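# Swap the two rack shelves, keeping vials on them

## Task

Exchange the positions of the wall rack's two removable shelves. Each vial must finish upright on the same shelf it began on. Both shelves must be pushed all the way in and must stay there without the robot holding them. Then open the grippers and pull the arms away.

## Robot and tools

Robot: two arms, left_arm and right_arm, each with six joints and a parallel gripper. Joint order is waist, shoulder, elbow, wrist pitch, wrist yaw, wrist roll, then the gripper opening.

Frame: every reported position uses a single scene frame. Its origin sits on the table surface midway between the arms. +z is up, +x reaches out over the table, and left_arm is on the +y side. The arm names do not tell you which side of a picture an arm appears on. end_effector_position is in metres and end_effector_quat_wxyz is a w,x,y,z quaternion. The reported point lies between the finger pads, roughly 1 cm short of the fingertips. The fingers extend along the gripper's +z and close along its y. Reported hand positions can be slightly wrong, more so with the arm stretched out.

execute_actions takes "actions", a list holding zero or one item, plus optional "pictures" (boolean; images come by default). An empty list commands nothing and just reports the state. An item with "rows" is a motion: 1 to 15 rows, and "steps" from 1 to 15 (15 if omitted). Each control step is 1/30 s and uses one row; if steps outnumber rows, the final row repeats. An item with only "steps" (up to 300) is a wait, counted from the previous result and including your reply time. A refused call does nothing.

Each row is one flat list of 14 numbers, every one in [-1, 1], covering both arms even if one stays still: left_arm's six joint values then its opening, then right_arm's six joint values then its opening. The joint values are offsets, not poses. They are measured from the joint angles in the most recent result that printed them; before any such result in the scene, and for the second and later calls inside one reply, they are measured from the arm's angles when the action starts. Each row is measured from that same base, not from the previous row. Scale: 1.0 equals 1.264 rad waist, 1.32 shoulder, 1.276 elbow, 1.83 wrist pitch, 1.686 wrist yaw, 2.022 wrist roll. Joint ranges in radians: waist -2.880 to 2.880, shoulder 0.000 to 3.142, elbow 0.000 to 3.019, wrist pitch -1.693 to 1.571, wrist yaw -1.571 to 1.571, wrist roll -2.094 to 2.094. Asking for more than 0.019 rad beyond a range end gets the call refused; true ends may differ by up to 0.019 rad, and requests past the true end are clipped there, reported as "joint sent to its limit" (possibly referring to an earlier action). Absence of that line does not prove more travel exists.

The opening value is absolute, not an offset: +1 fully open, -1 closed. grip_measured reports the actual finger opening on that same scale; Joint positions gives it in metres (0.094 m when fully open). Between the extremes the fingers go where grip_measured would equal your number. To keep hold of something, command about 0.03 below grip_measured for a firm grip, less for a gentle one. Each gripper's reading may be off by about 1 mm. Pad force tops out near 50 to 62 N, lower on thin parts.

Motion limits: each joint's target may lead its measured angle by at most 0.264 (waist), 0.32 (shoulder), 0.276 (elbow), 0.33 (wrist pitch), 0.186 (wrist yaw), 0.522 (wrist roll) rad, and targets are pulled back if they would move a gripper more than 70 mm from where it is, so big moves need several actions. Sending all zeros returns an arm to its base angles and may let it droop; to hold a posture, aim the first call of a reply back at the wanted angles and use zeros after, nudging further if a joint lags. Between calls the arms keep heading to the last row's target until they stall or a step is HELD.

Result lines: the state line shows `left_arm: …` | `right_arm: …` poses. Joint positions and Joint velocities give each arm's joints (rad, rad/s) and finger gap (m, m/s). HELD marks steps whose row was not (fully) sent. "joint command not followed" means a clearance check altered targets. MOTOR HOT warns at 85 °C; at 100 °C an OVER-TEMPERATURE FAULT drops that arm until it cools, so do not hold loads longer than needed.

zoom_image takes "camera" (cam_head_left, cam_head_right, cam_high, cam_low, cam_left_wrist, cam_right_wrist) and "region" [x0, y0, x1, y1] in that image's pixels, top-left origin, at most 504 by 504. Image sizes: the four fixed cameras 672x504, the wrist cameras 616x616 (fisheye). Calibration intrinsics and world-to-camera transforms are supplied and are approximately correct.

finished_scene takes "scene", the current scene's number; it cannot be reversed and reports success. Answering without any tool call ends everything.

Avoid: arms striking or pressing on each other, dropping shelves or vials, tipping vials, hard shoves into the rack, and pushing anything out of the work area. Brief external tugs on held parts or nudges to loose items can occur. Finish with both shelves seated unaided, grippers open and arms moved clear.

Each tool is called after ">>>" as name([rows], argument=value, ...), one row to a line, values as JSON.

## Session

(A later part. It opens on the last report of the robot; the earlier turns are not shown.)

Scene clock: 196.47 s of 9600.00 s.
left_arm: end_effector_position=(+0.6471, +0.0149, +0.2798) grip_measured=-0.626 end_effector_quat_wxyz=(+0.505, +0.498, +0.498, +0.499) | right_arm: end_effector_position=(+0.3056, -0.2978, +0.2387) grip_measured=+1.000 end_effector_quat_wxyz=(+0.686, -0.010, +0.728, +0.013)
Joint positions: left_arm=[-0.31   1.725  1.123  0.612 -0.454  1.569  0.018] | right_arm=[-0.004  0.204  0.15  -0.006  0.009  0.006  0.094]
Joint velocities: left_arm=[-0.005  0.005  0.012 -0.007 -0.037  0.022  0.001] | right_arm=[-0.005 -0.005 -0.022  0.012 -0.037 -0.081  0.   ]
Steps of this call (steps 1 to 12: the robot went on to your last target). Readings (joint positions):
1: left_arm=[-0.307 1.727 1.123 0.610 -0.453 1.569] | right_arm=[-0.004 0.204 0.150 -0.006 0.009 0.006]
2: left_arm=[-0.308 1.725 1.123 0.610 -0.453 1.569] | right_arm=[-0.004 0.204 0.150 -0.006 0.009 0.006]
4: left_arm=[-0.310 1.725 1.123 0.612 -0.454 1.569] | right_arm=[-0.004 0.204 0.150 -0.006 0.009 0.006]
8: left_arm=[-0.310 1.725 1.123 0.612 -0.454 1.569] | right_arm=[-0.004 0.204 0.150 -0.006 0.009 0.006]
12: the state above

>>> execute_actions([
  {"rows":[[-0.006,-0.04,0.018,0.023,0,0,-0.655,0,0,0.01,0,0,0,1],[-0.008,-0.044,0.012,0.024,-0.001,0,-0.655,0,0,0.01,0,0,0,1],[-0.009,-0.047,0.006,0.025,-0.003,0,-0.655,0,0,0.01,0,0,0,1],[-0.011,-0.051,0.001,0.026,-0.004,0,-0.655,0,0,0.01,0,0,0,1],[-0.012,-0.055,-0.005,0.028,-0.006,0,-0.655,0,0,0.01,0,0,0,1],[-0.014,-0.058,-0.011,0.029,-0.007,0,-0.655,0,0,0.01,0,0,0,1],[-0.015,-0.062,-0.017,0.03,-0.009,0,-0.655,0,0,0.01,0,0,0,1],[-0.017,-0.066,-0.022,0.031,-0.01,0,-0.655,0,0,0.01,0,0,0,1],[-0.018,-0.069,-0.028,0.032,-0.011,0,-0.655,0,0,0.01,0,0,0,1],[-0.02,-0.073,-0.034,0.033,-0.013,0,-0.655,0,0,0.01,0,0,0,1],[-0.021,-0.077,-0.04,0.034,-0.014,0,-0.655,0,0,0.01,0,0,0,1],[-0.023,-0.08,-0.045,0.035,-0.016,0,-0.655,0,0,0.01,0,0,0,1],[-0.024,-0.084,-0.051,0.036,-0.017,0,-0.655,0,0,0.01,0,0,0,1]]},
], pictures=false)

>>> execute_actions([
  {"steps":12},
])

Scene clock: 202.80 s of 9600.00 s.
left_arm: end_effector_position=(+0.6198, +0.0188, +0.2732) grip_measured=-0.626 end_effector_quat_wxyz=(+0.499, +0.500, +0.501, +0.500) | right_arm: end_effector_position=(+0.3056, -0.2978, +0.2387) grip_measured=+1.000 end_effector_quat_wxyz=(+0.686, -0.010, +0.728, +0.013)
Joint positions: left_arm=[-0.328  1.674  1.041  0.631 -0.479  1.57   0.018] | right_arm=[-0.004  0.204  0.15  -0.006  0.009  0.006  0.094]
Joint velocities: left_arm=[-0.063 -0.112 -0.1    0.007  0.037 -0.022  0.001] | right_arm=[-0.015 -0.005  0.007 -0.012 -0.037 -0.007  0.   ]
Steps of this call (steps 1 to 15: the robot went on to your last target; steps 16 to 90: nothing new was sent; then 2.83 s passed at rest; steps 91 to 105: all 15 steps of this action). Readings (joint positions):
91: left_arm=[-0.310 1.725 1.123 0.612 -0.454 1.569] | right_arm=[-0.004 0.204 0.150 -0.006 0.009 0.006]
92: left_arm=[-0.310 1.725 1.123 0.612 -0.454 1.569] | right_arm=[-0.004 0.204 0.150 -0.006 0.009 0.006]
94: left_arm=[-0.310 1.724 1.119 0.614 -0.455 1.569] | right_arm=[-0.004 0.204 0.150 -0.006 0.009 0.006]
98: left_arm=[-0.313 1.709 1.091 0.621 -0.465 1.570] | right_arm=[-0.004 0.204 0.150 -0.006 0.009 0.006]
105: the state above

Scene clock: 203.20 s of 9600.00 s.
left_arm: end_effector_position=(+0.6176, +0.0174, +0.2769) grip_measured=-0.626 end_effector_quat_wxyz=(+0.503, +0.499, +0.499, +0.500) | right_arm: end_effector_position=(+0.3056, -0.2978, +0.2387) grip_measured=+1.000 end_effector_quat_wxyz=(+0.686, -0.010, +0.728, +0.013)
Joint positions: left_arm=[-0.332  1.668  1.038  0.635 -0.479  1.57   0.018] | right_arm=[-0.004  0.204  0.15  -0.006  0.009  0.006  0.094]
Joint velocities: left_arm=[-0.015 -0.024 -0.007  0.002 -0.095  0.066 -0.001] | right_arm=[-0.005  0.005 -0.007  0.002 -0.007 -0.066  0.   ]
Steps of this call (steps 1 to 12: the robot went on to your last target). Readings (joint positions):
1: left_arm=[-0.330 1.672 1.038 0.631 -0.479 1.570] | right_arm=[-0.004 0.204 0.150 -0.006 0.009 0.006]
2: left_arm=[-0.331 1.670 1.038 0.632 -0.479 1.570] | right_arm=[-0.004 0.204 0.150 -0.006 0.009 0.006]
4: left_arm=[-0.332 1.668 1.038 0.634 -0.479 1.570] | right_arm=[-0.004 0.204 0.150 -0.006 0.009 0.006]
8: left_arm=[-0.332 1.668 1.038 0.635 -0.479 1.570] | right_arm=[-0.004 0.204 0.150 -0.006 0.009 0.006]
12: the state above
camera_calibration (this result's frames):
cam_left_wrist: T_world_to_cam=[[-0.00206961, -0.0012185, -0.999997, 0.277623], [-0.576711, 0.816948, 0.000198118, 0.34955], [0.816946, 0.57671, -0.00239349, -0.391316], [0, 0, 0, 1]] pos_world=[0.521847, -0.05955, 0.276617]
cam_right_wrist: T_world_to_cam=[[0.026551, -0.999643, -0.00297866, -0.309013], [-0.620163, -0.0141347, -0.784346, 0.379409], [0.784024, 0.0226724, -0.620317, 0.0379042], [0, 0, 0, 1]] pos_world=[0.213782, -0.304399, 0.32018]

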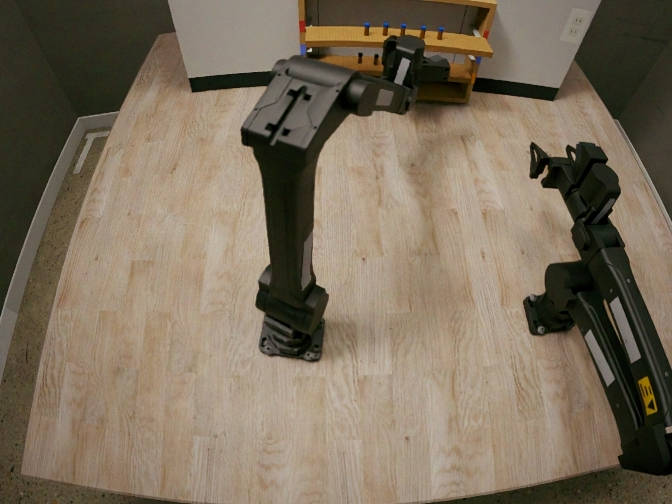

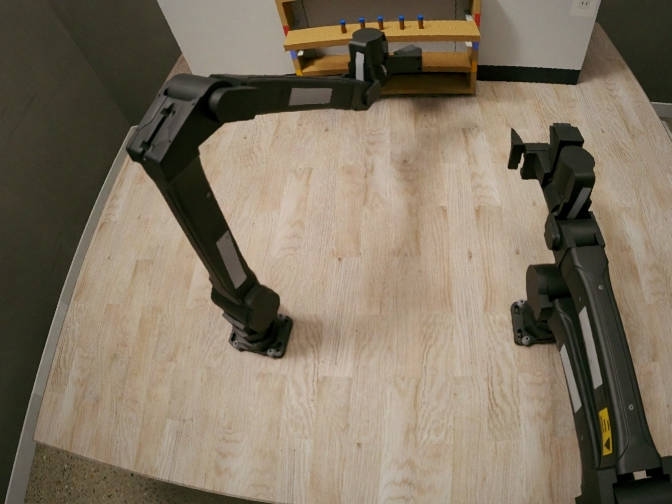

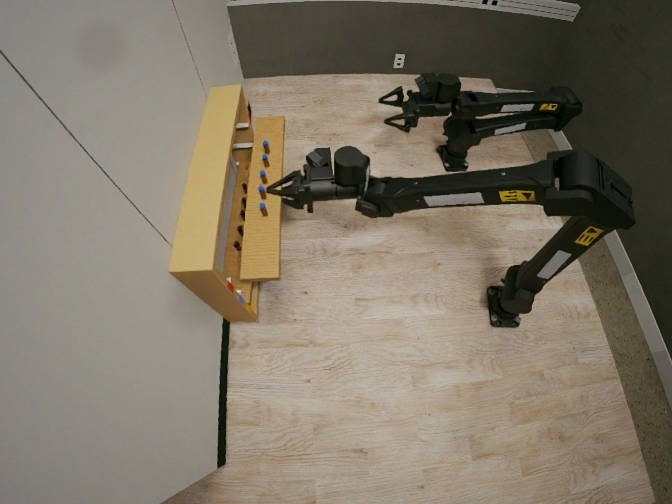

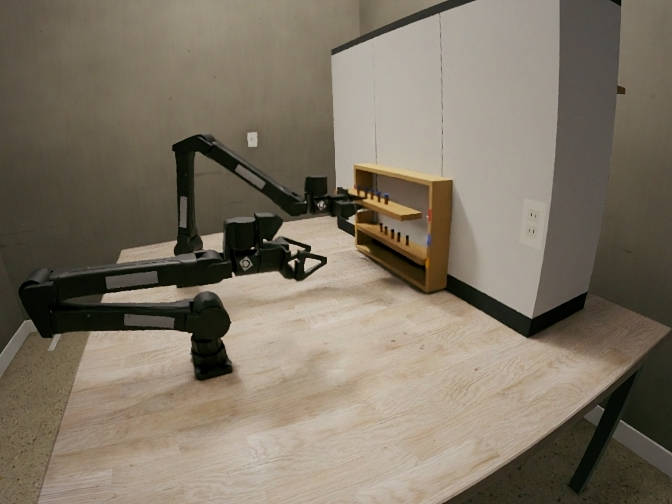

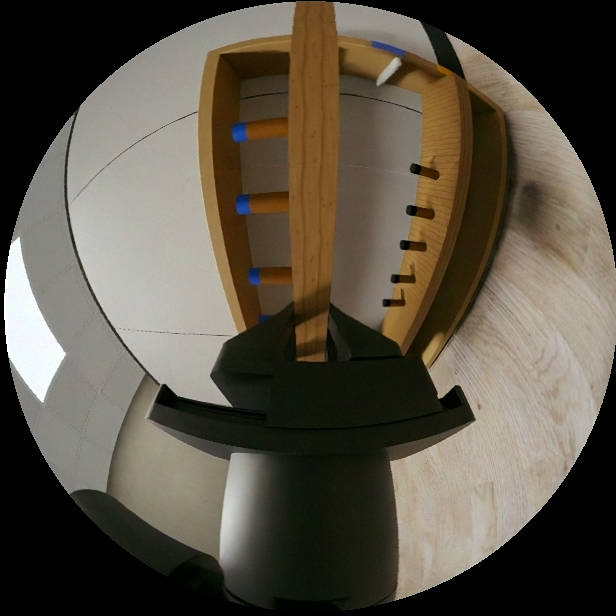

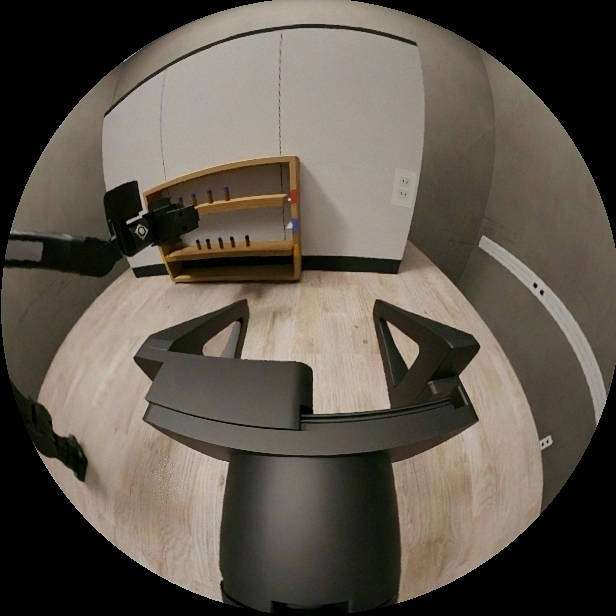

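>>> execute_actions([
  {"rows":[[0,-0.03,0.017,0.022,0,0,-0.655,0,0,0.01,0,0,0,1],[0,-0.026,0.015,0.027,0,0,-0.655,0,0,0.01,0,0,0,1],[0,-0.02,0.012,0.033,0,0,-0.655,0,0,0.01,0,0,0,1],[0,-0.014,0.009,0.04,0,0,-0.655,0,0,0.01,0,0,0,1],[0,-0.007,0.006,0.047,0,0,-0.655,0,0,0.01,0,0,0,1],[0,-0.001,0.003,0.053,0,0,-0.655,0,0,0.01,0,0,0,1],[0,0.006,-0.001,0.06,0,0,-0.655,0,0,0.01,0,0,0,1],[0,0.012,-0.004,0.067,0,0,-0.655,0,0,0.01,0,0,0,1],[0,0.019,-0.007,0.074,0,0,-0.655,0,0,0.01,0,0,0,1],[0,0.025,-0.01,0.081,0,0,-0.655,0,0,0.01,0,0,0,1],[0,0.032,-0.013,0.088,0,0,-0.655,0,0,0.01,0,0,0,1],[0,0.038,-0.017,0.094,0,0,-0.655,0,0,0.01,0,0,0,1],[0,0.045,-0.02,0.101,0,0,-0.655,0,0,0.01,0,0,0,1],[0,0.051,-0.023,0.107,0,0,-0.655,0,0,0.01,0,0,0,1],[0,0.055,-0.025,0.112,0,0,-0.655,0,0,0.01,0,0,0,1]]},
], pictures=false)

>>> execute_actions([
  {"steps":20},
], pictures=false)

Scene clock: 209.30 s of 9600.00 s.
left_arm: end_effector_position=(+0.6178, +0.0173, +0.2382) grip_measured=-0.626 end_effector_quat_wxyz=(+0.511, +0.490, +0.496, +0.502) | right_arm: end_effector_position=(+0.3056, -0.2978, +0.2387) grip_measured=+1.000 end_effector_quat_wxyz=(+0.686, -0.010, +0.728, +0.013)
Joint positions: left_arm=[-0.332  1.747  0.999  0.778 -0.479  1.57   0.018] | right_arm=[-0.004  0.204  0.15  -0.006  0.009  0.006  0.094]
Joint velocities: left_arm=[-0.005  0.327 -0.144  0.295  0.007 -0.022 -0.001] | right_arm=[ 0.005  0.005  0.007 -0.017 -0.051  0.037  0.   ]
Steps of this call (steps 1 to 15: the robot went on to your last target; steps 16 to 90: nothing new was sent; then 2.60 s passed at rest; steps 91 to 105: all 15 steps of this action). Readings (joint positions):
91: left_arm=[-0.332 1.668 1.038 0.635 -0.479 1.570] | right_arm=[-0.004 0.204 0.150 -0.006 0.009 0.006]
92: left_arm=[-0.332 1.668 1.038 0.636 -0.479 1.570] | right_arm=[-0.004 0.204 0.150 -0.006 0.009 0.006]
94: left_arm=[-0.332 1.669 1.036 0.646 -0.479 1.570] | right_arm=[-0.004 0.204 0.150 -0.006 0.009 0.006]
98: left_arm=[-0.332 1.681 1.028 0.694 -0.479 1.570] | right_arm=[-0.004 0.204 0.150 -0.006 0.009 0.006]
105: the state above

Scene clock: 209.97 s of 9600.00 s.
left_arm: end_effector_position=(+0.6171, +0.0177, +0.2068) grip_measured=-0.626 end_effector_quat_wxyz=(+0.497, +0.504, +0.501, +0.498) | right_arm: end_effector_position=(+0.3056, -0.2978, +0.2387) grip_measured=+1.000 end_effector_quat_wxyz=(+0.686, -0.010, +0.728, +0.013)
Joint positions: left_arm=[-0.332  1.789  0.981  0.797 -0.479  1.571  0.018] | right_arm=[-0.004  0.204  0.15  -0.006  0.009  0.006  0.094]
Joint velocities: left_arm=[ 0.005 -0.005  0.002 -0.032 -0.095 -0.007 -0.001] | right_arm=[-0.015 -0.005  0.012 -0.007 -0.022 -0.037  0.   ]
Steps of this call (steps 1 to 20: the robot went on to your last target). Readings (joint positions):
1: left_arm=[-0.332 1.758 0.994 0.785 -0.479 1.570] | right_arm=[-0.004 0.204 0.150 -0.006 0.009 0.006]
2: left_arm=[-0.332 1.767 0.991 0.789 -0.479 1.570] | right_arm=[-0.004 0.204 0.150 -0.006 0.009 0.006]
4: left_arm=[-0.332 1.781 0.985 0.789 -0.479 1.570] | right_arm=[-0.004 0.204 0.150 -0.006 0.009 0.006]
8: left_arm=[-0.332 1.789 0.981 0.789 -0.479 1.571] | right_arm=[-0.004 0.204 0.150 -0.006 0.009 0.006]
20: the state above

>>> execute_actions([
  {"rows":[[0.008,-0.03,0.04,0.012,0,0,-0.655,0,0,0.01,0,0,0,1],[0.009,-0.03,0.05,0.012,0,0,-0.655,0,0,0.01,0,0,0,1],[0.01,-0.03,0.056,0.012,0,0,-0.655,0,0,0.01,0,0,0,1],[0.011,-0.03,0.062,0.012,0,0,-0.655,0,0,0.01,0,0,0,1],[0.012,-0.03,0.066,0.012,0,0,-0.655,0,0,0.01,0,0,0,1],[0.013,-0.03,0.07,0.012,0,0,-0.655,0,0,0.01,0,0,0,1]]},
], pictures=false)

Scene clock: 213.77 s of 9600.00 s.
left_arm: end_effector_position=(+0.6223, +0.0196, +0.2143) grip_measured=-0.626 end_effector_quat_wxyz=(+0.501, +0.498, +0.501, +0.501) | right_arm: end_effector_position=(+0.3056, -0.2978, +0.2387) grip_measured=+1.000 end_effector_quat_wxyz=(+0.686, -0.010, +0.728, +0.013)
Joint positions: left_arm=[-0.326  1.789  0.997  0.797 -0.479  1.571  0.018] | right_arm=[-0.004  0.204  0.15  -0.006  0.009  0.006  0.094]
Joint velocities: left_arm=[ 0.005  0.005 -0.012 -0.022  0.007 -0.022  0.   ] | right_arm=[ 0.005  0.005 -0.002 -0.022 -0.007 -0.037  0.   ]
Steps of this call (steps 1 to 15: the robot went on to your last target; steps 16 to 90: nothing new was sent; then 0.30 s passed at rest; steps 91 to 105: all 15 steps of this action). Readings (joint positions):
91: left_arm=[-0.332 1.789 0.981 0.797 -0.479 1.571] | right_arm=[-0.004 0.204 0.150 -0.006 0.009 0.006]
92: left_arm=[-0.332 1.789 0.981 0.797 -0.479 1.571] | right_arm=[-0.004 0.204 0.150 -0.006 0.009 0.006]
94: left_arm=[-0.332 1.789 0.981 0.797 -0.479 1.571] | right_arm=[-0.004 0.204 0.150 -0.006 0.009 0.006]
98: left_arm=[-0.329 1.789 0.987 0.797 -0.479 1.571] | right_arm=[-0.004 0.204 0.150 -0.006 0.009 0.006]
105: the state above

>>> execute_actions([
  {"rows":[[0.008,-0.03,0.056,0.011,0,0,-0.655,0,0,0.01,0,0,0,1],[0.009,-0.027,0.06,0.01,0,0,-0.655,0,0,0.01,0,0,0,1],[0.011,-0.024,0.065,0.009,0,0,-0.655,0,0,0.01,0,0,0,1],[0.012,-0.021,0.069,0.008,0.001,0,-0.655,0,0,0.01,0,0,0,1],[0.013,-0.018,0.073,0.008,0.003,0,-0.655,0,0,0.01,0,0,0,1],[0.014,-0.015,0.077,0.007,0.004,0,-0.655,0,0,0.01,0,0,0,1],[0.016,-0.012,0.082,0.006,0.005,0,-0.655,0,0,0.01,0,0,0,1],[0.017,-0.009,0.086,0.005,0.007,0,-0.655,0,0,0.01,0,0,0,1],[0.018,-0.005,0.09,0.004,0.008,0,-0.655,0,0,0.01,0,0,0,1],[0.02,-0.002,0.095,0.003,0.009,0,-0.655,0,0,0.01,0,0,0,1],[0.021,0.001,0.099,0.002,0.011,0,-0.655,0,0,0.01,0,0,0,1],[0.022,0.004,0.103,0.002,0.012,0,-0.655,0,0,0.01,0,0,0,1],[0.023,0.007,0.107,0.001,0.013,0,-0.655,0,0,0.01,0,0,0,1],[0.025,0.01,0.112,0,0.015,0,-0.655,0,0,0.01,0,0,0,1],[0.026,0.013,0.116,-0.001,0.016,0,-0.655,0,0,0.01,0,0,0,1]]},
], pictures=false)

>>> execute_actions([
  {"steps":15},
])

Scene clock: 219.17 s of 9600.00 s.
left_arm: end_effector_position=(+0.6442, +0.0191, +0.2215) grip_measured=-0.626 end_effector_quat_wxyz=(+0.507, +0.492, +0.498, +0.503) | right_arm: end_effector_position=(+0.3056, -0.2978, +0.2387) grip_measured=+1.000 end_effector_quat_wxyz=(+0.686, -0.010, +0.728, +0.013)
Joint positions: left_arm=[-0.307  1.822  1.06   0.783 -0.458  1.571  0.018] | right_arm=[-0.004  0.204  0.15  -0.006  0.009  0.006  0.094]
Joint velocities: left_arm=[ 0.054  0.122  0.134 -0.051  0.081 -0.066 -0.001] | right_arm=[ 0.005 -0.015 -0.007 -0.007  0.007 -0.007  0.   ]
Steps of this call (steps 1 to 15: the robot went on to your last target; steps 16 to 90: nothing new was sent; then 1.90 s passed at rest; steps 91 to 105: all 15 steps of this action). Readings (joint positions):
91: left_arm=[-0.326 1.789 0.997 0.797 -0.479 1.571] | right_arm=[-0.004 0.204 0.150 -0.006 0.009 0.006]
92: left_arm=[-0.326 1.789 0.997 0.797 -0.479 1.571] | right_arm=[-0.004 0.204 0.150 -0.006 0.009 0.006]
94: left_arm=[-0.325 1.789 0.998 0.796 -0.479 1.571] | right_arm=[-0.004 0.204 0.150 -0.006 0.009 0.006]
98: left_arm=[-0.321 1.795 1.015 0.792 -0.474 1.571] | right_arm=[-0.004 0.204 0.150 -0.006 0.009 0.006]
105: the state above

Scene clock: 219.67 s of 9600.00 s.
left_arm: end_effector_position=(+0.6487, +0.0198, +0.2150) grip_measured=-0.626 end_effector_quat_wxyz=(+0.503, +0.496, +0.500, +0.502) | right_arm: end_effector_position=(+0.3056, -0.2978, +0.2387) grip_measured=+1.000 end_effector_quat_wxyz=(+0.686, -0.010, +0.728, +0.013)
Joint positions: left_arm=[-0.302  1.837  1.07   0.777 -0.455  1.571  0.018] | right_arm=[-0.004  0.204  0.15  -0.006  0.009  0.006  0.094]
Joint velocities: left_arm=[-0.005 -0.005  0.002 -0.007  0.066 -0.051 -0.001] | right_arm=[ 0.005 -0.015 -0.017  0.007 -0.022  0.022  0.   ]
Steps of this call (steps 1 to 15: the robot went on to your last target). Readings (joint positions):
1: left_arm=[-0.305 1.826 1.065 0.782 -0.457 1.571] | right_arm=[-0.004 0.204 0.150 -0.006 0.009 0.006]
2: left_arm=[-0.304 1.830 1.068 0.781 -0.456 1.571] | right_arm=[-0.004 0.204 0.150 -0.006 0.009 0.006]
4: left_arm=[-0.302 1.834 1.070 0.779 -0.455 1.571] | right_arm=[-0.004 0.204 0.150 -0.006 0.009 0.006]
8: left_arm=[-0.302 1.837 1.070 0.777 -0.455 1.571] | right_arm=[-0.004 0.204 0.150 -0.006 0.009 0.006]
15: the state above
camera_calibration (this result's frames):
cam_left_wrist: T_world_to_cam=[[0.00211016, -0.00234995, -0.999995, 0.213091], [-0.580754, 0.814073, -0.00313853, 0.368963], [0.814076, 0.580758, 0.000353084, -0.417045], [0, 0, 0, 1]] pos_world=[0.553334, -0.0576599, 0.214395]
cam_right_wrist: T_world_to_cam=[[0.026551, -0.999643, -0.00297866, -0.309013], [-0.620163, -0.0141347, -0.784346, 0.379409], [0.784024, 0.0226724, -0.620317, 0.0379042], [0, 0, 0, 1]] pos_world=[0.213782, -0.304399, 0.32018]

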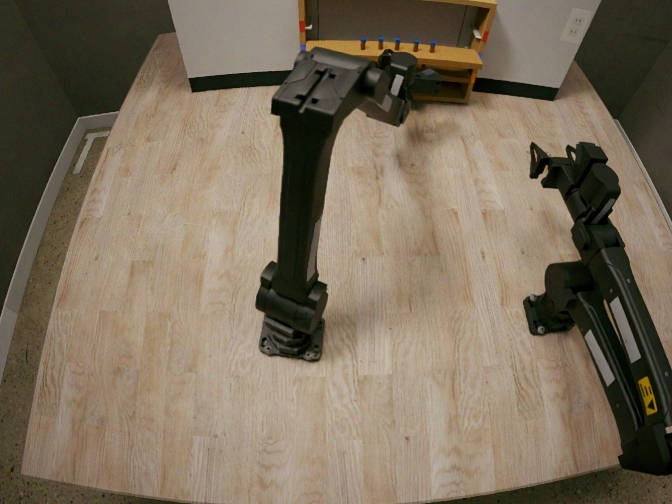

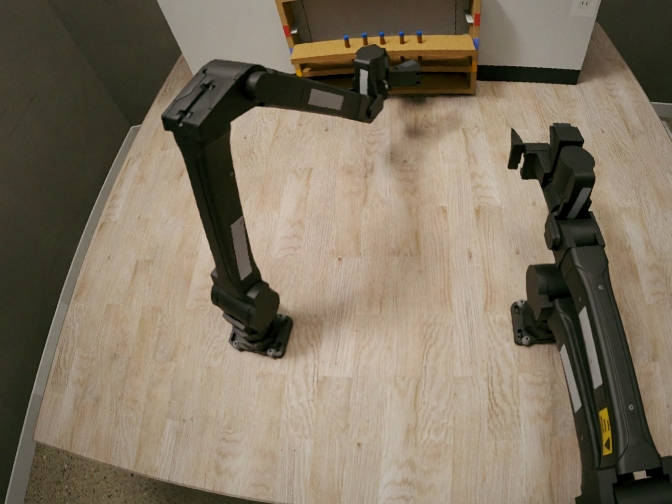

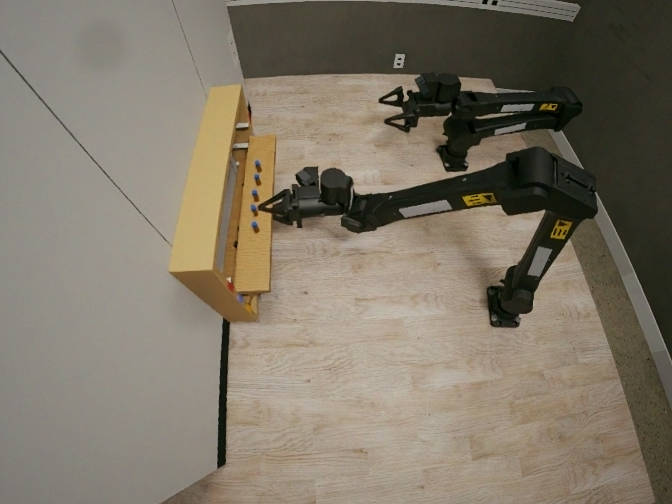

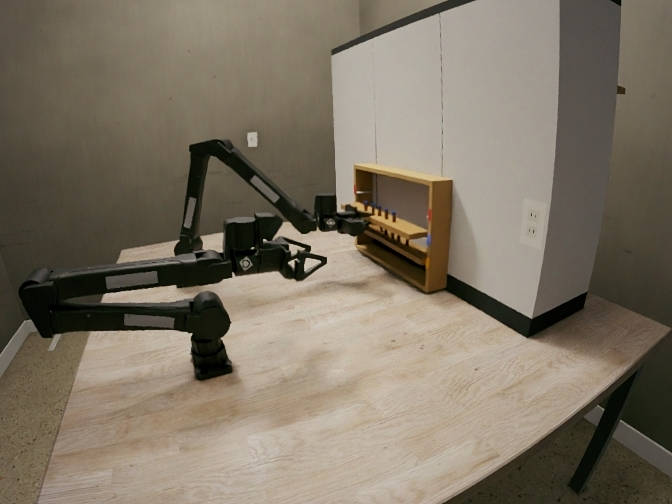

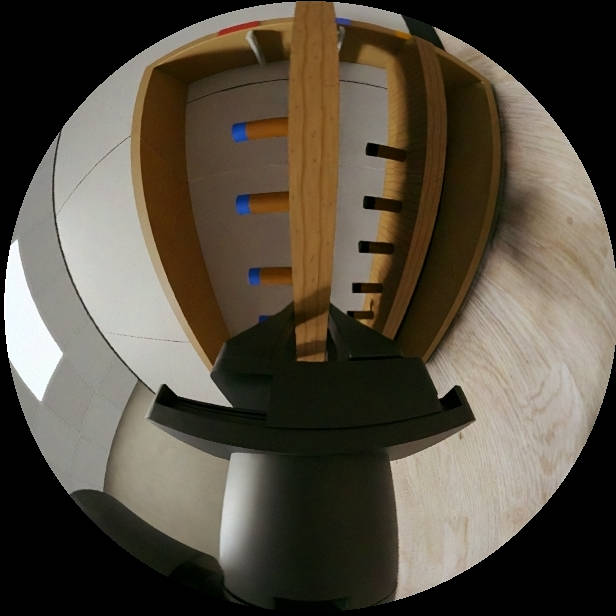

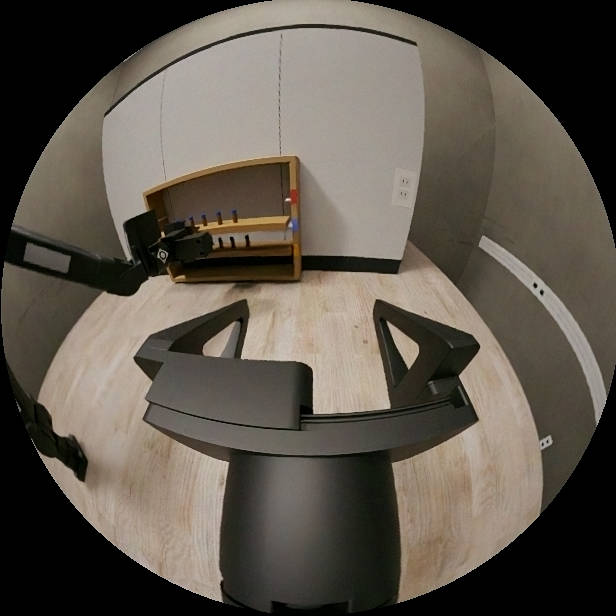

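>>> execute_actions([
  {"rows":[[0.007,-0.023,0.059,0.01,0.002,0,-0.655,0,0,0.01,0,0,0,1],[0.008,-0.019,0.065,0.008,0.002,0,-0.655,0,0,0.01,0,0,0,1],[0.01,-0.015,0.071,0.007,0.003,0,-0.655,0,0,0.01,0,0,0,1],[0.011,-0.011,0.077,0.005,0.004,0,-0.655,0,0,0.01,0,0,0,1],[0.013,-0.007,0.083,0.003,0.006,0,-0.655,0,0,0.01,0,0,0,1],[0.014,-0.003,0.089,0.002,0.007,0,-0.655,0,0,0.01,0,0,0,1],[0.016,0.001,0.095,0,0.009,0,-0.655,0,0,0.01,0,0,0,1],[0.017,0.005,0.101,-0.002,0.01,0,-0.655,0,0,0.01,0,0,0,1],[0.019,0.009,0.108,-0.003,0.011,0,-0.655,0,0,0.01,0,0,0,1],[0.02,0.013,0.114,-0.005,0.013,0,-0.655,0,0,0.01,0,0,0,1],[0.022,0.017,0.12,-0.006,0.014,0,-0.655,0,0,0.01,0,0,0,1],[0.023,0.021,0.126,-0.008,0.016,0,-0.655,0,0,0.01,0,0,0,1],[0.025,0.025,0.132,-0.01,0.017,0,-0.655,0,0,0.01,0,0,0,1],[0.026,0.029,0.138,-0.011,0.019,0,-0.655,0,0,0.01,0,0,0,1],[0.028,0.033,0.144,-0.013,0.02,0,-0.655,0,0,0.01,0,0,0,1]]},
], pictures=false)

>>> execute_actions([
  {"steps":15},
], pictures=false)

Scene clock: 225.20 s of 9600.00 s.
left_arm: end_effector_position=(+0.6796, +0.0156, +0.2121) grip_measured=-0.626 end_effector_quat_wxyz=(+0.504, +0.499, +0.498, +0.499) | right_arm: end_effector_position=(+0.3056, -0.2978, +0.2387) grip_measured=+1.000 end_effector_quat_wxyz=(+0.686, -0.010, +0.728, +0.013)
Joint positions: left_arm=[-0.283  1.898  1.162  0.743 -0.427  1.571  0.018] | right_arm=[-0.004  0.204  0.15  -0.006  0.009  0.006  0.094]
Joint velocities: left_arm=[ 0.054  0.171  0.188 -0.1   -0.022  0.007 -0.   ] | right_arm=[ 0.005 -0.005 -0.007 -0.012 -0.037 -0.022  0.   ]
Steps of this call (steps 1 to 15: the robot went on to your last target; steps 16 to 90: nothing new was sent; then 2.03 s passed at rest; steps 91 to 105: all 15 steps of this action). Readings (joint positions):
91: left_arm=[-0.302 1.837 1.070 0.777 -0.455 1.571] | right_arm=[-0.004 0.204 0.150 -0.006 0.009 0.006]
92: left_arm=[-0.302 1.837 1.070 0.777 -0.455 1.571] | right_arm=[-0.004 0.204 0.150 -0.006 0.009 0.006]
94: left_arm=[-0.302 1.839 1.074 0.774 -0.454 1.571] | right_arm=[-0.004 0.204 0.150 -0.006 0.009 0.006]
98: left_arm=[-0.298 1.857 1.105 0.764 -0.443 1.571] | right_arm=[-0.004 0.204 0.150 -0.006 0.009 0.006]
105: the state above

Scene clock: 225.70 s of 9600.00 s.
left_arm: end_effector_position=(+0.6860, +0.0190, +0.2061) grip_measured=-0.626 end_effector_quat_wxyz=(+0.499, +0.501, +0.501, +0.500) | right_arm: end_effector_position=(+0.3056, -0.2978, +0.2387) grip_measured=+1.000 end_effector_quat_wxyz=(+0.686, -0.010, +0.728, +0.013)
Joint positions: left_arm=[-0.274  1.914  1.176  0.735 -0.425  1.571  0.018] | right_arm=[-0.004  0.204  0.15  -0.006  0.009  0.006  0.094]
Joint velocities: left_arm=[ 0.005  0.005  0.012 -0.017 -0.037  0.022  0.001] | right_arm=[-0.005  0.005 -0.012 -0.007 -0.022 -0.066  0.   ]
Steps of this call (steps 1 to 15: the robot went on to your last target). Readings (joint positions):
1: left_arm=[-0.281 1.904 1.168 0.741 -0.425 1.571] | right_arm=[-0.004 0.204 0.150 -0.006 0.009 0.006]
2: left_arm=[-0.279 1.908 1.173 0.739 -0.425 1.571] | right_arm=[-0.004 0.204 0.150 -0.006 0.009 0.006]
4: left_arm=[-0.276 1.913 1.176 0.737 -0.425 1.571] | right_arm=[-0.004 0.204 0.150 -0.006 0.009 0.006]
8: left_arm=[-0.274 1.914 1.176 0.735 -0.425 1.571] | right_arm=[-0.004 0.204 0.150 -0.006 0.009 0.006]
15: the state above

>>> execute_actions([
  {"rows":[[0.008,-0.026,0.061,0.01,0.002,0,-0.655,0,0,0.01,0,0,0,1],[0.01,-0.022,0.067,0.009,0.002,0,-0.655,0,0,0.01,0,0,0,1],[0.011,-0.019,0.072,0.008,0.003,0,-0.655,0,0,0.01,0,0,0,1],[0.013,-0.015,0.078,0.007,0.004,0,-0.655,0,0,0.01,0,0,0,1],[0.014,-0.011,0.083,0.006,0.005,0,-0.655,0,0,0.01,0,0,0,1],[0.016,-0.007,0.089,0.005,0.006,0,-0.655,0,0,0.01,0,0,0,1],[0.017,-0.004,0.094,0.004,0.007,0,-0.655,0,0,0.01,0,0,0,1],[0.018,0,0.1,0.003,0.008,0,-0.655,0,0,0.01,0,0,0,1],[0.02,0.004,0.106,0.002,0.009,0,-0.655,0,0,0.01,0,0,0,1],[0.021,0.007,0.111,0.002,0.01,0,-0.655,0,0,0.01,0,0,0,1],[0.022,0.011,0.117,0.001,0.012,0,-0.655,0,0,0.01,0,0,0,1],[0.023,0.015,0.122,0,0.013,0,-0.655,0,0,0.01,0,0,0,1],[0.024,0.019,0.128,-0.001,0.014,0,-0.655,0,0,0.01,0,0,0,1],[0.025,0.022,0.133,-0.002,0.015,0,-0.655,0,0,0.01,0,0,0,1],[0.025,0.026,0.139,-0.003,0.016,0,-0.655,0,0,0.01,0,0,0,1]]},
], pictures=false)

>>> execute_actions([
  {"steps":15},
])

Scene clock: 230.40 s of 9600.00 s.
left_arm: end_effector_position=(+0.7141, +0.0189, +0.2084) grip_measured=-0.626 end_effector_quat_wxyz=(+0.504, +0.496, +0.498, +0.501) | right_arm: end_effector_position=(+0.3056, -0.2978, +0.2387) grip_measured=+1.000 end_effector_quat_wxyz=(+0.686, -0.010, +0.728, +0.013)
Joint positions: left_arm=[-0.255  1.967  1.261  0.718 -0.403  1.571  0.018] | right_arm=[-0.004  0.204  0.15  -0.006  0.009  0.006  0.094]
Joint velocities: left_arm=[ 0.034  0.151  0.208 -0.056  0.007 -0.022 -0.   ] | right_arm=[-0.005  0.005  0.002 -0.002  0.007  0.022  0.   ]
Steps of this call (steps 1 to 15: the robot went on to your last target; steps 16 to 90: nothing new was sent; then 1.20 s passed at rest; steps 91 to 105: all 15 steps of this action). Readings (joint positions):
91: left_arm=[-0.274 1.914 1.176 0.735 -0.425 1.571] | right_arm=[-0.004 0.204 0.150 -0.006 0.009 0.006]
92: left_arm=[-0.274 1.914 1.176 0.735 -0.425 1.571] | right_arm=[-0.004 0.204 0.150 -0.006 0.009 0.006]
94: left_arm=[-0.274 1.916 1.180 0.734 -0.423 1.571] | right_arm=[-0.004 0.204 0.150 -0.006 0.009 0.006]
98: left_arm=[-0.269 1.931 1.209 0.728 -0.416 1.571] | right_arm=[-0.004 0.204 0.150 -0.006 0.009 0.006]
105: the state above

Scene clock: 230.90 s of 9600.00 s.
left_arm: end_effector_position=(+0.7191, +0.0198, +0.2038) grip_measured=-0.626 end_effector_quat_wxyz=(+0.502, +0.498, +0.499, +0.501) | right_arm: end_effector_position=(+0.3056, -0.2978, +0.2387) grip_measured=+1.000 end_effector_quat_wxyz=(+0.686, -0.010, +0.728, +0.013)
Joint positions: left_arm=[-0.25   1.982  1.275  0.714 -0.401  1.571  0.018] | right_arm=[-0.004  0.204  0.15  -0.006  0.009  0.006  0.094]
Joint velocities: left_arm=[ 0.005  0.005 -0.012 -0.002  0.007  0.007  0.   ] | right_arm=[ 0.015 -0.015  0.002  0.002  0.051  0.037  0.   ]
Steps of this call (steps 1 to 15: the robot went on to your last target). Readings (joint positions):
1: left_arm=[-0.253 1.972 1.267 0.716 -0.402 1.571] | right_arm=[-0.004 0.204 0.150 -0.006 0.009 0.006]
2: left_arm=[-0.252 1.976 1.271 0.715 -0.402 1.571] | right_arm=[-0.004 0.204 0.150 -0.006 0.009 0.006]
4: left_arm=[-0.250 1.981 1.274 0.714 -0.401 1.571] | right_arm=[-0.004 0.204 0.150 -0.006 0.009 0.006]
8: left_arm=[-0.250 1.982 1.275 0.714 -0.401 1.571] | right_arm=[-0.004 0.204 0.150 -0.006 0.009 0.006]
15: the state above
camera_calibration (this result's frames):
cam_left_wrist: T_world_to_cam=[[-0.000484312, -0.000679188, -1, 0.203648], [-0.578895, 0.815402, -0.000273446, 0.407867], [0.815402, 0.578895, -0.000788088, -0.475044], [0, 0, 0, 1]] pos_world=[0.623562, -0.0574369, 0.203385]
cam_right_wrist: T_world_to_cam=[[0.026551, -0.999643, -0.00297866, -0.309013], [-0.620163, -0.0141347, -0.784346, 0.379409], [0.784024, 0.0226724, -0.620317, 0.0379042], [0, 0, 0, 1]] pos_world=[0.213782, -0.304399, 0.32018]

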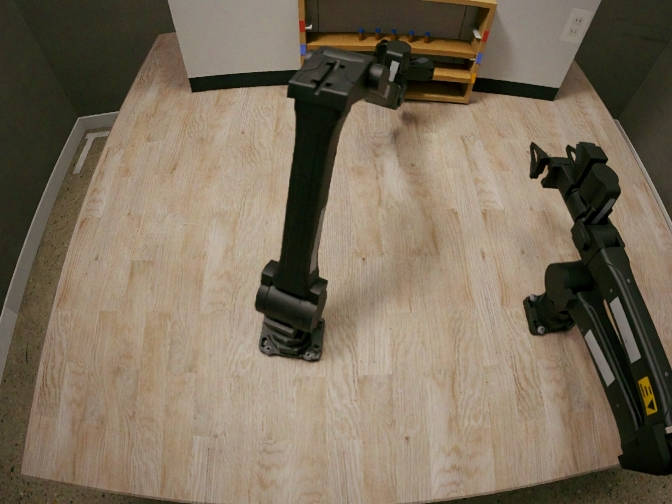

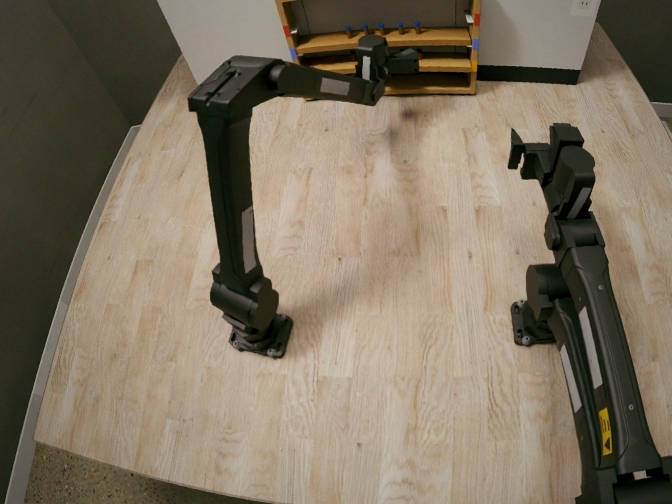

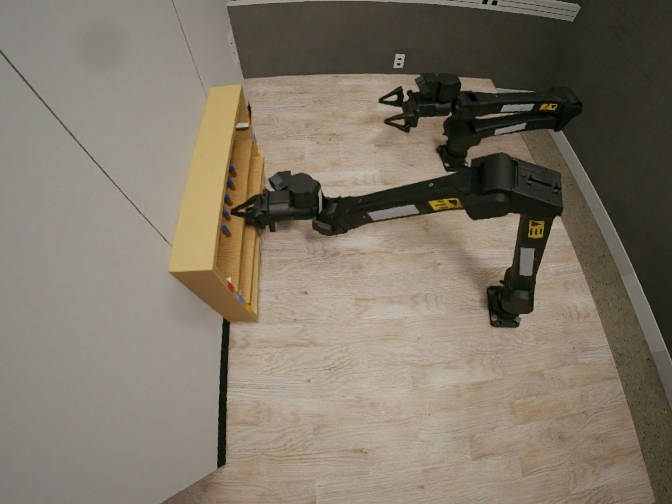

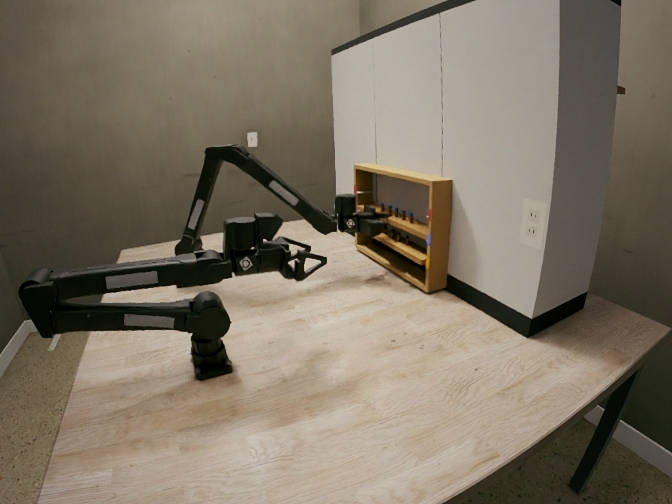

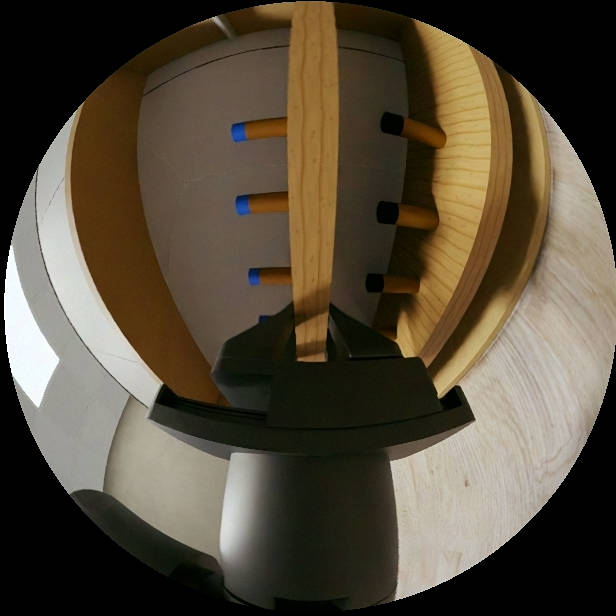

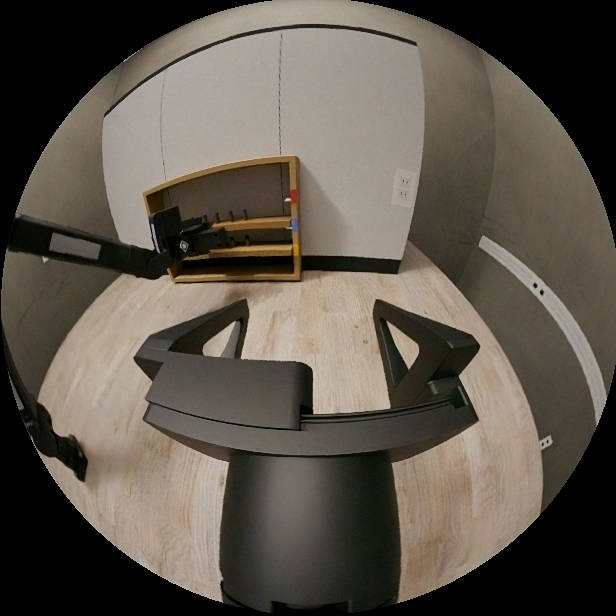

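>>> execute_actions([
  {"rows":[[0,-0.022,0.03,0.01,0,0,-0.655,0,0,0.01,0,0,0,1],[0,-0.018,0.03,0.01,0,0,-0.655,0,0,0.01,0,0,0,1],[0,-0.014,0.03,0.01,0,0,-0.655,0,0,0.01,0,0,0,1],[0,-0.01,0.03,0.01,0,0,-0.655,0,0,0.01,0,0,0,1],[0,-0.006,0.03,0.01,0,0,-0.655,0,0,0.01,0,0,0,1],[0,-0.006,0.03,0.01,0,0,-0.655,0,0,0.01,0,0,0,1],[0,-0.006,0.03,0.01,0,0,-0.655,0,0,0.01,0,0,0,1],[0,-0.006,0.03,0.01,0,0,-0.655,0,0,0.01,0,0,0,1],[0,-0.006,0.03,0.01,0,0,-0.655,0,0,0.01,0,0,0,1],[0,-0.006,0.03,0.01,0,0,-0.655,0,0,0.01,0,0,0,1],[0,-0.006,0.03,0.01,0,0,-0.61,0,0,0.01,0,0,0,1],[0,-0.006,0.03,0.01,0,0,-0.57,0,0,0.01,0,0,0,1],[0,-0.006,0.03,0.01,0,0,-0.45,0,0,0.01,0,0,0,1],[0,-0.006,0.03,0.01,0,0,-0.2,0,0,0.01,0,0,0,1]]},
], pictures=false)

>>> execute_actions([
  {"steps":10},
], pictures=false)

>>> execute_actions([
  {"rows":[[-0.008,-0.02,0,0.012,-0.003,0,-0.2,0,0,0.01,0,0,0,1],[-0.012,-0.029,-0.015,0.016,-0.006,0,-0.2,0,0,0.01,0,0,0,1],[-0.016,-0.038,-0.03,0.02,-0.009,0,-0.2,0,0,0.01,0,0,0,1],[-0.02,-0.047,-0.045,0.024,-0.012,0,-0.2,0,0,0.01,0,0,0,1],[-0.024,-0.056,-0.06,0.028,-0.015,0,-0.2,0,0,0.01,0,0,0,1],[-0.028,-0.065,-0.075,0.032,-0.018,0,-0.2,0,0,0.01,0,0,0,1],[-0.032,-0.074,-0.09,0.036,-0.021,0,-0.2,0,0,0.01,0,0,0,1],[-0.036,-0.083,-0.105,0.04,-0.024,0,-0.2,0,0,0.01,0,0,0,1],[-0.04,-0.092,-0.12,0.044,-0.027,0,-0.2,0,0,0.01,0,0,0,1],[-0.044,-0.101,-0.135,0.048,-0.029,0,-0.2,0,0,0.01,0,0,0,1]]},
])

Scene clock: 240.97 s of 9600.00 s.
left_arm: end_effector_position=(+0.7193, +0.0197, +0.2021) grip_measured=-0.231 end_effector_quat_wxyz=(+0.502, +0.498, +0.499, +0.501) | right_arm: end_effector_position=(+0.3056, -0.2978, +0.2387) grip_measured=+1.000 end_effector_quat_wxyz=(+0.686, -0.010, +0.728, +0.013)
Joint positions: left_arm=[-0.25   1.984  1.275  0.715 -0.401  1.571  0.036] | right_arm=[-0.004  0.204  0.15  -0.006  0.009  0.006  0.094]
Joint velocities: left_arm=[-0.015 -0.015 -0.007  0.037  0.037  0.022  0.059] | right_arm=[-0.015 -0.015 -0.002 -0.032 -0.066  0.007  0.   ]
Steps of this call (steps 1 to 15: the robot went on to your last target; steps 16 to 90: nothing new was sent; then 6.57 s passed at rest; steps 91 to 105: all 15 steps of this action). Readings (joint positions):
91: left_arm=[-0.250 1.982 1.275 0.714 -0.401 1.571] | right_arm=[-0.004 0.204 0.150 -0.006 0.009 0.006]
92: left_arm=[-0.250 1.982 1.275 0.714 -0.401 1.571] | right_arm=[-0.004 0.204 0.150 -0.006 0.009 0.006]
94: left_arm=[-0.250 1.983 1.275 0.714 -0.401 1.571] | right_arm=[-0.004 0.204 0.150 -0.006 0.009 0.006]
98: left_arm=[-0.250 1.984 1.275 0.714 -0.401 1.571] | right_arm=[-0.004 0.204 0.150 -0.006 0.009 0.006]
105: the state above

Scene clock: 241.30 s of 9600.00 s.
left_arm: end_effector_position=(+0.7193, +0.0197, +0.2022) grip_measured=-0.201 end_effector_quat_wxyz=(+0.502, +0.498, +0.499, +0.501) | right_arm: end_effector_position=(+0.3056, -0.2978, +0.2387) grip_measured=+1.000 end_effector_quat_wxyz=(+0.686, -0.010, +0.728, +0.013)
Joint positions: left_arm=[-0.25   1.984  1.275  0.715 -0.401  1.571  0.038] | right_arm=[-0.004  0.204  0.15  -0.006  0.009  0.006  0.094]
Joint velocities: left_arm=[-0.005 -0.005  0.012  0.002 -0.007 -0.022  0.001] | right_arm=[-0.005 -0.024 -0.007  0.002 -0.051 -0.022  0.   ]
Steps of this call (steps 1 to 10: the robot went on to your last target). Readings (joint positions):
1: left_arm=[-0.250 1.984 1.275 0.715 -0.401 1.571] | right_arm=[-0.004 0.204 0.150 -0.006 0.009 0.006]
2: left_arm=[-0.250 1.984 1.275 0.715 -0.401 1.571] | right_arm=[-0.004 0.204 0.150 -0.006 0.009 0.006]
4: left_arm=[-0.250 1.984 1.275 0.715 -0.401 1.571] | right_arm=[-0.004 0.204 0.150 -0.006 0.009 0.006]
8: left_arm=[-0.250 1.984 1.275 0.715 -0.401 1.571] | right_arm=[-0.004 0.204 0.150 -0.006 0.009 0.006]
10: the state above

Scene clock: 241.80 s of 9600.00 s.
left_arm: end_effector_position=(+0.6578, +0.0123, +0.2121) grip_measured=-0.201 end_effector_quat_wxyz=(+0.508, +0.496, +0.496, +0.500) | right_arm: end_effector_position=(+0.3056, -0.2978, +0.2387) grip_measured=+1.000 end_effector_quat_wxyz=(+0.686, -0.010, +0.728, +0.013)
Joint positions: left_arm=[-0.304  1.867  1.1    0.784 -0.445  1.571  0.038] | right_arm=[-0.004  0.204  0.15  -0.006  0.009  0.006  0.094]
Joint velocities: left_arm=[-0.063 -0.093  0.002  0.061 -0.051 -0.037  0.001] | right_arm=[-0.015 -0.024 -0.027 -0.002 -0.066  0.007  0.   ]
Steps of this call (steps 1 to 15: all 15 steps of this action). Readings (joint positions):
1: left_arm=[-0.250 1.984 1.275 0.716 -0.401 1.571] | right_arm=[-0.004 0.204 0.150 -0.006 0.009 0.006]
2: left_arm=[-0.251 1.984 1.273 0.718 -0.404 1.571] | right_arm=[-0.004 0.204 0.150 -0.006 0.009 0.006]
4: left_arm=[-0.253 1.974 1.252 0.729 -0.413 1.571] | right_arm=[-0.004 0.204 0.150 -0.006 0.009 0.006]
8: left_arm=[-0.267 1.929 1.173 0.754 -0.433 1.571] | right_arm=[-0.004 0.204 0.150 -0.006 0.009 0.006]
15: the state above
camera_calibration (this result's frames):
cam_left_wrist: T_world_to_cam=[[0.00966697, -0.00596993, -0.999935, 0.205293], [-0.571349, 0.820641, -0.0104231, 0.375585], [0.82065, 0.571413, 0.0045222, -0.42512], [0, 0, 0, 1]] pos_world=[0.561481, -0.0640757, 0.211117]
cam_right_wrist: T_world_to_cam=[[0.026551, -0.999643, -0.00297866, -0.309013], [-0.620163, -0.0141347, -0.784346, 0.379409], [0.784024, 0.0226724, -0.620317, 0.0379042], [0, 0, 0, 1]] pos_world=[0.213782, -0.304399, 0.32018]

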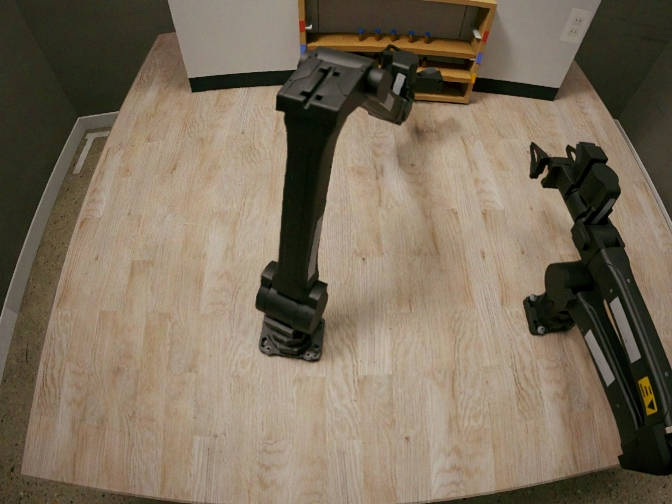

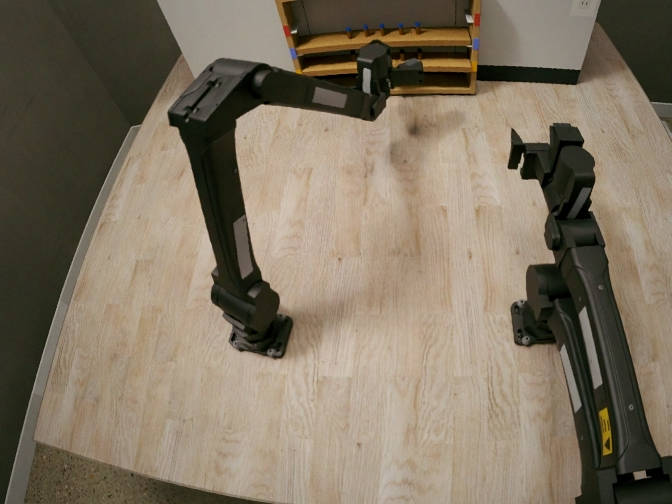

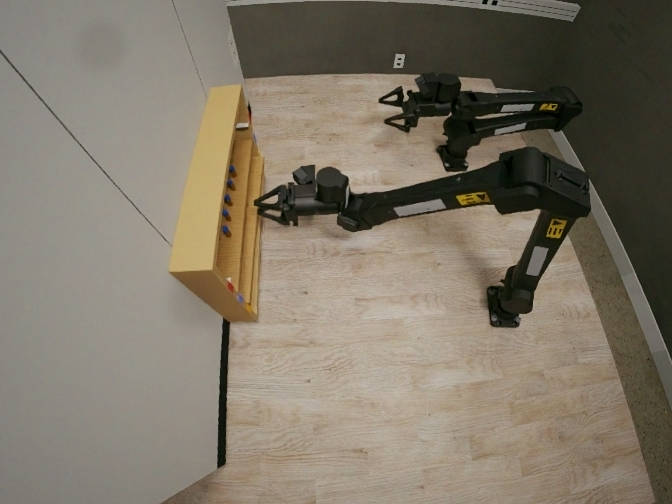

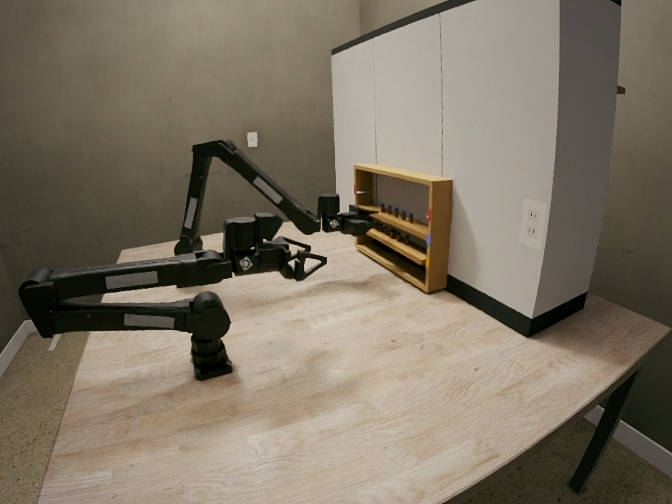

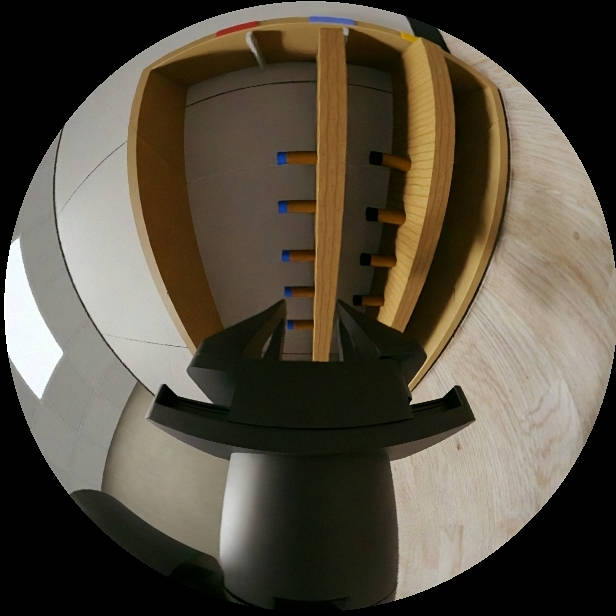

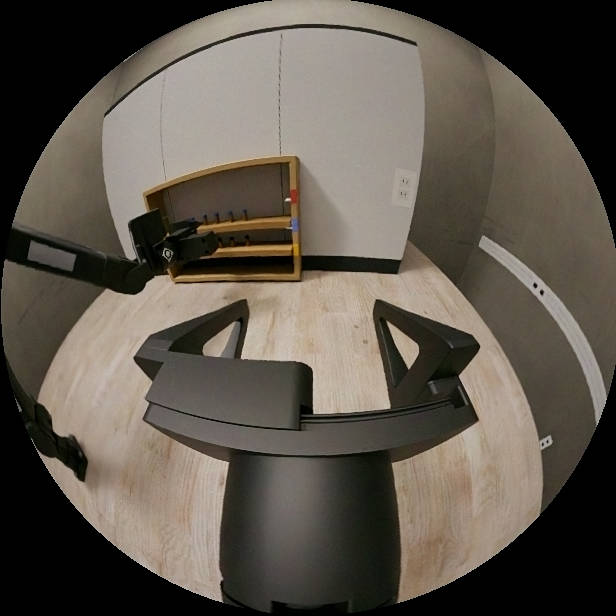

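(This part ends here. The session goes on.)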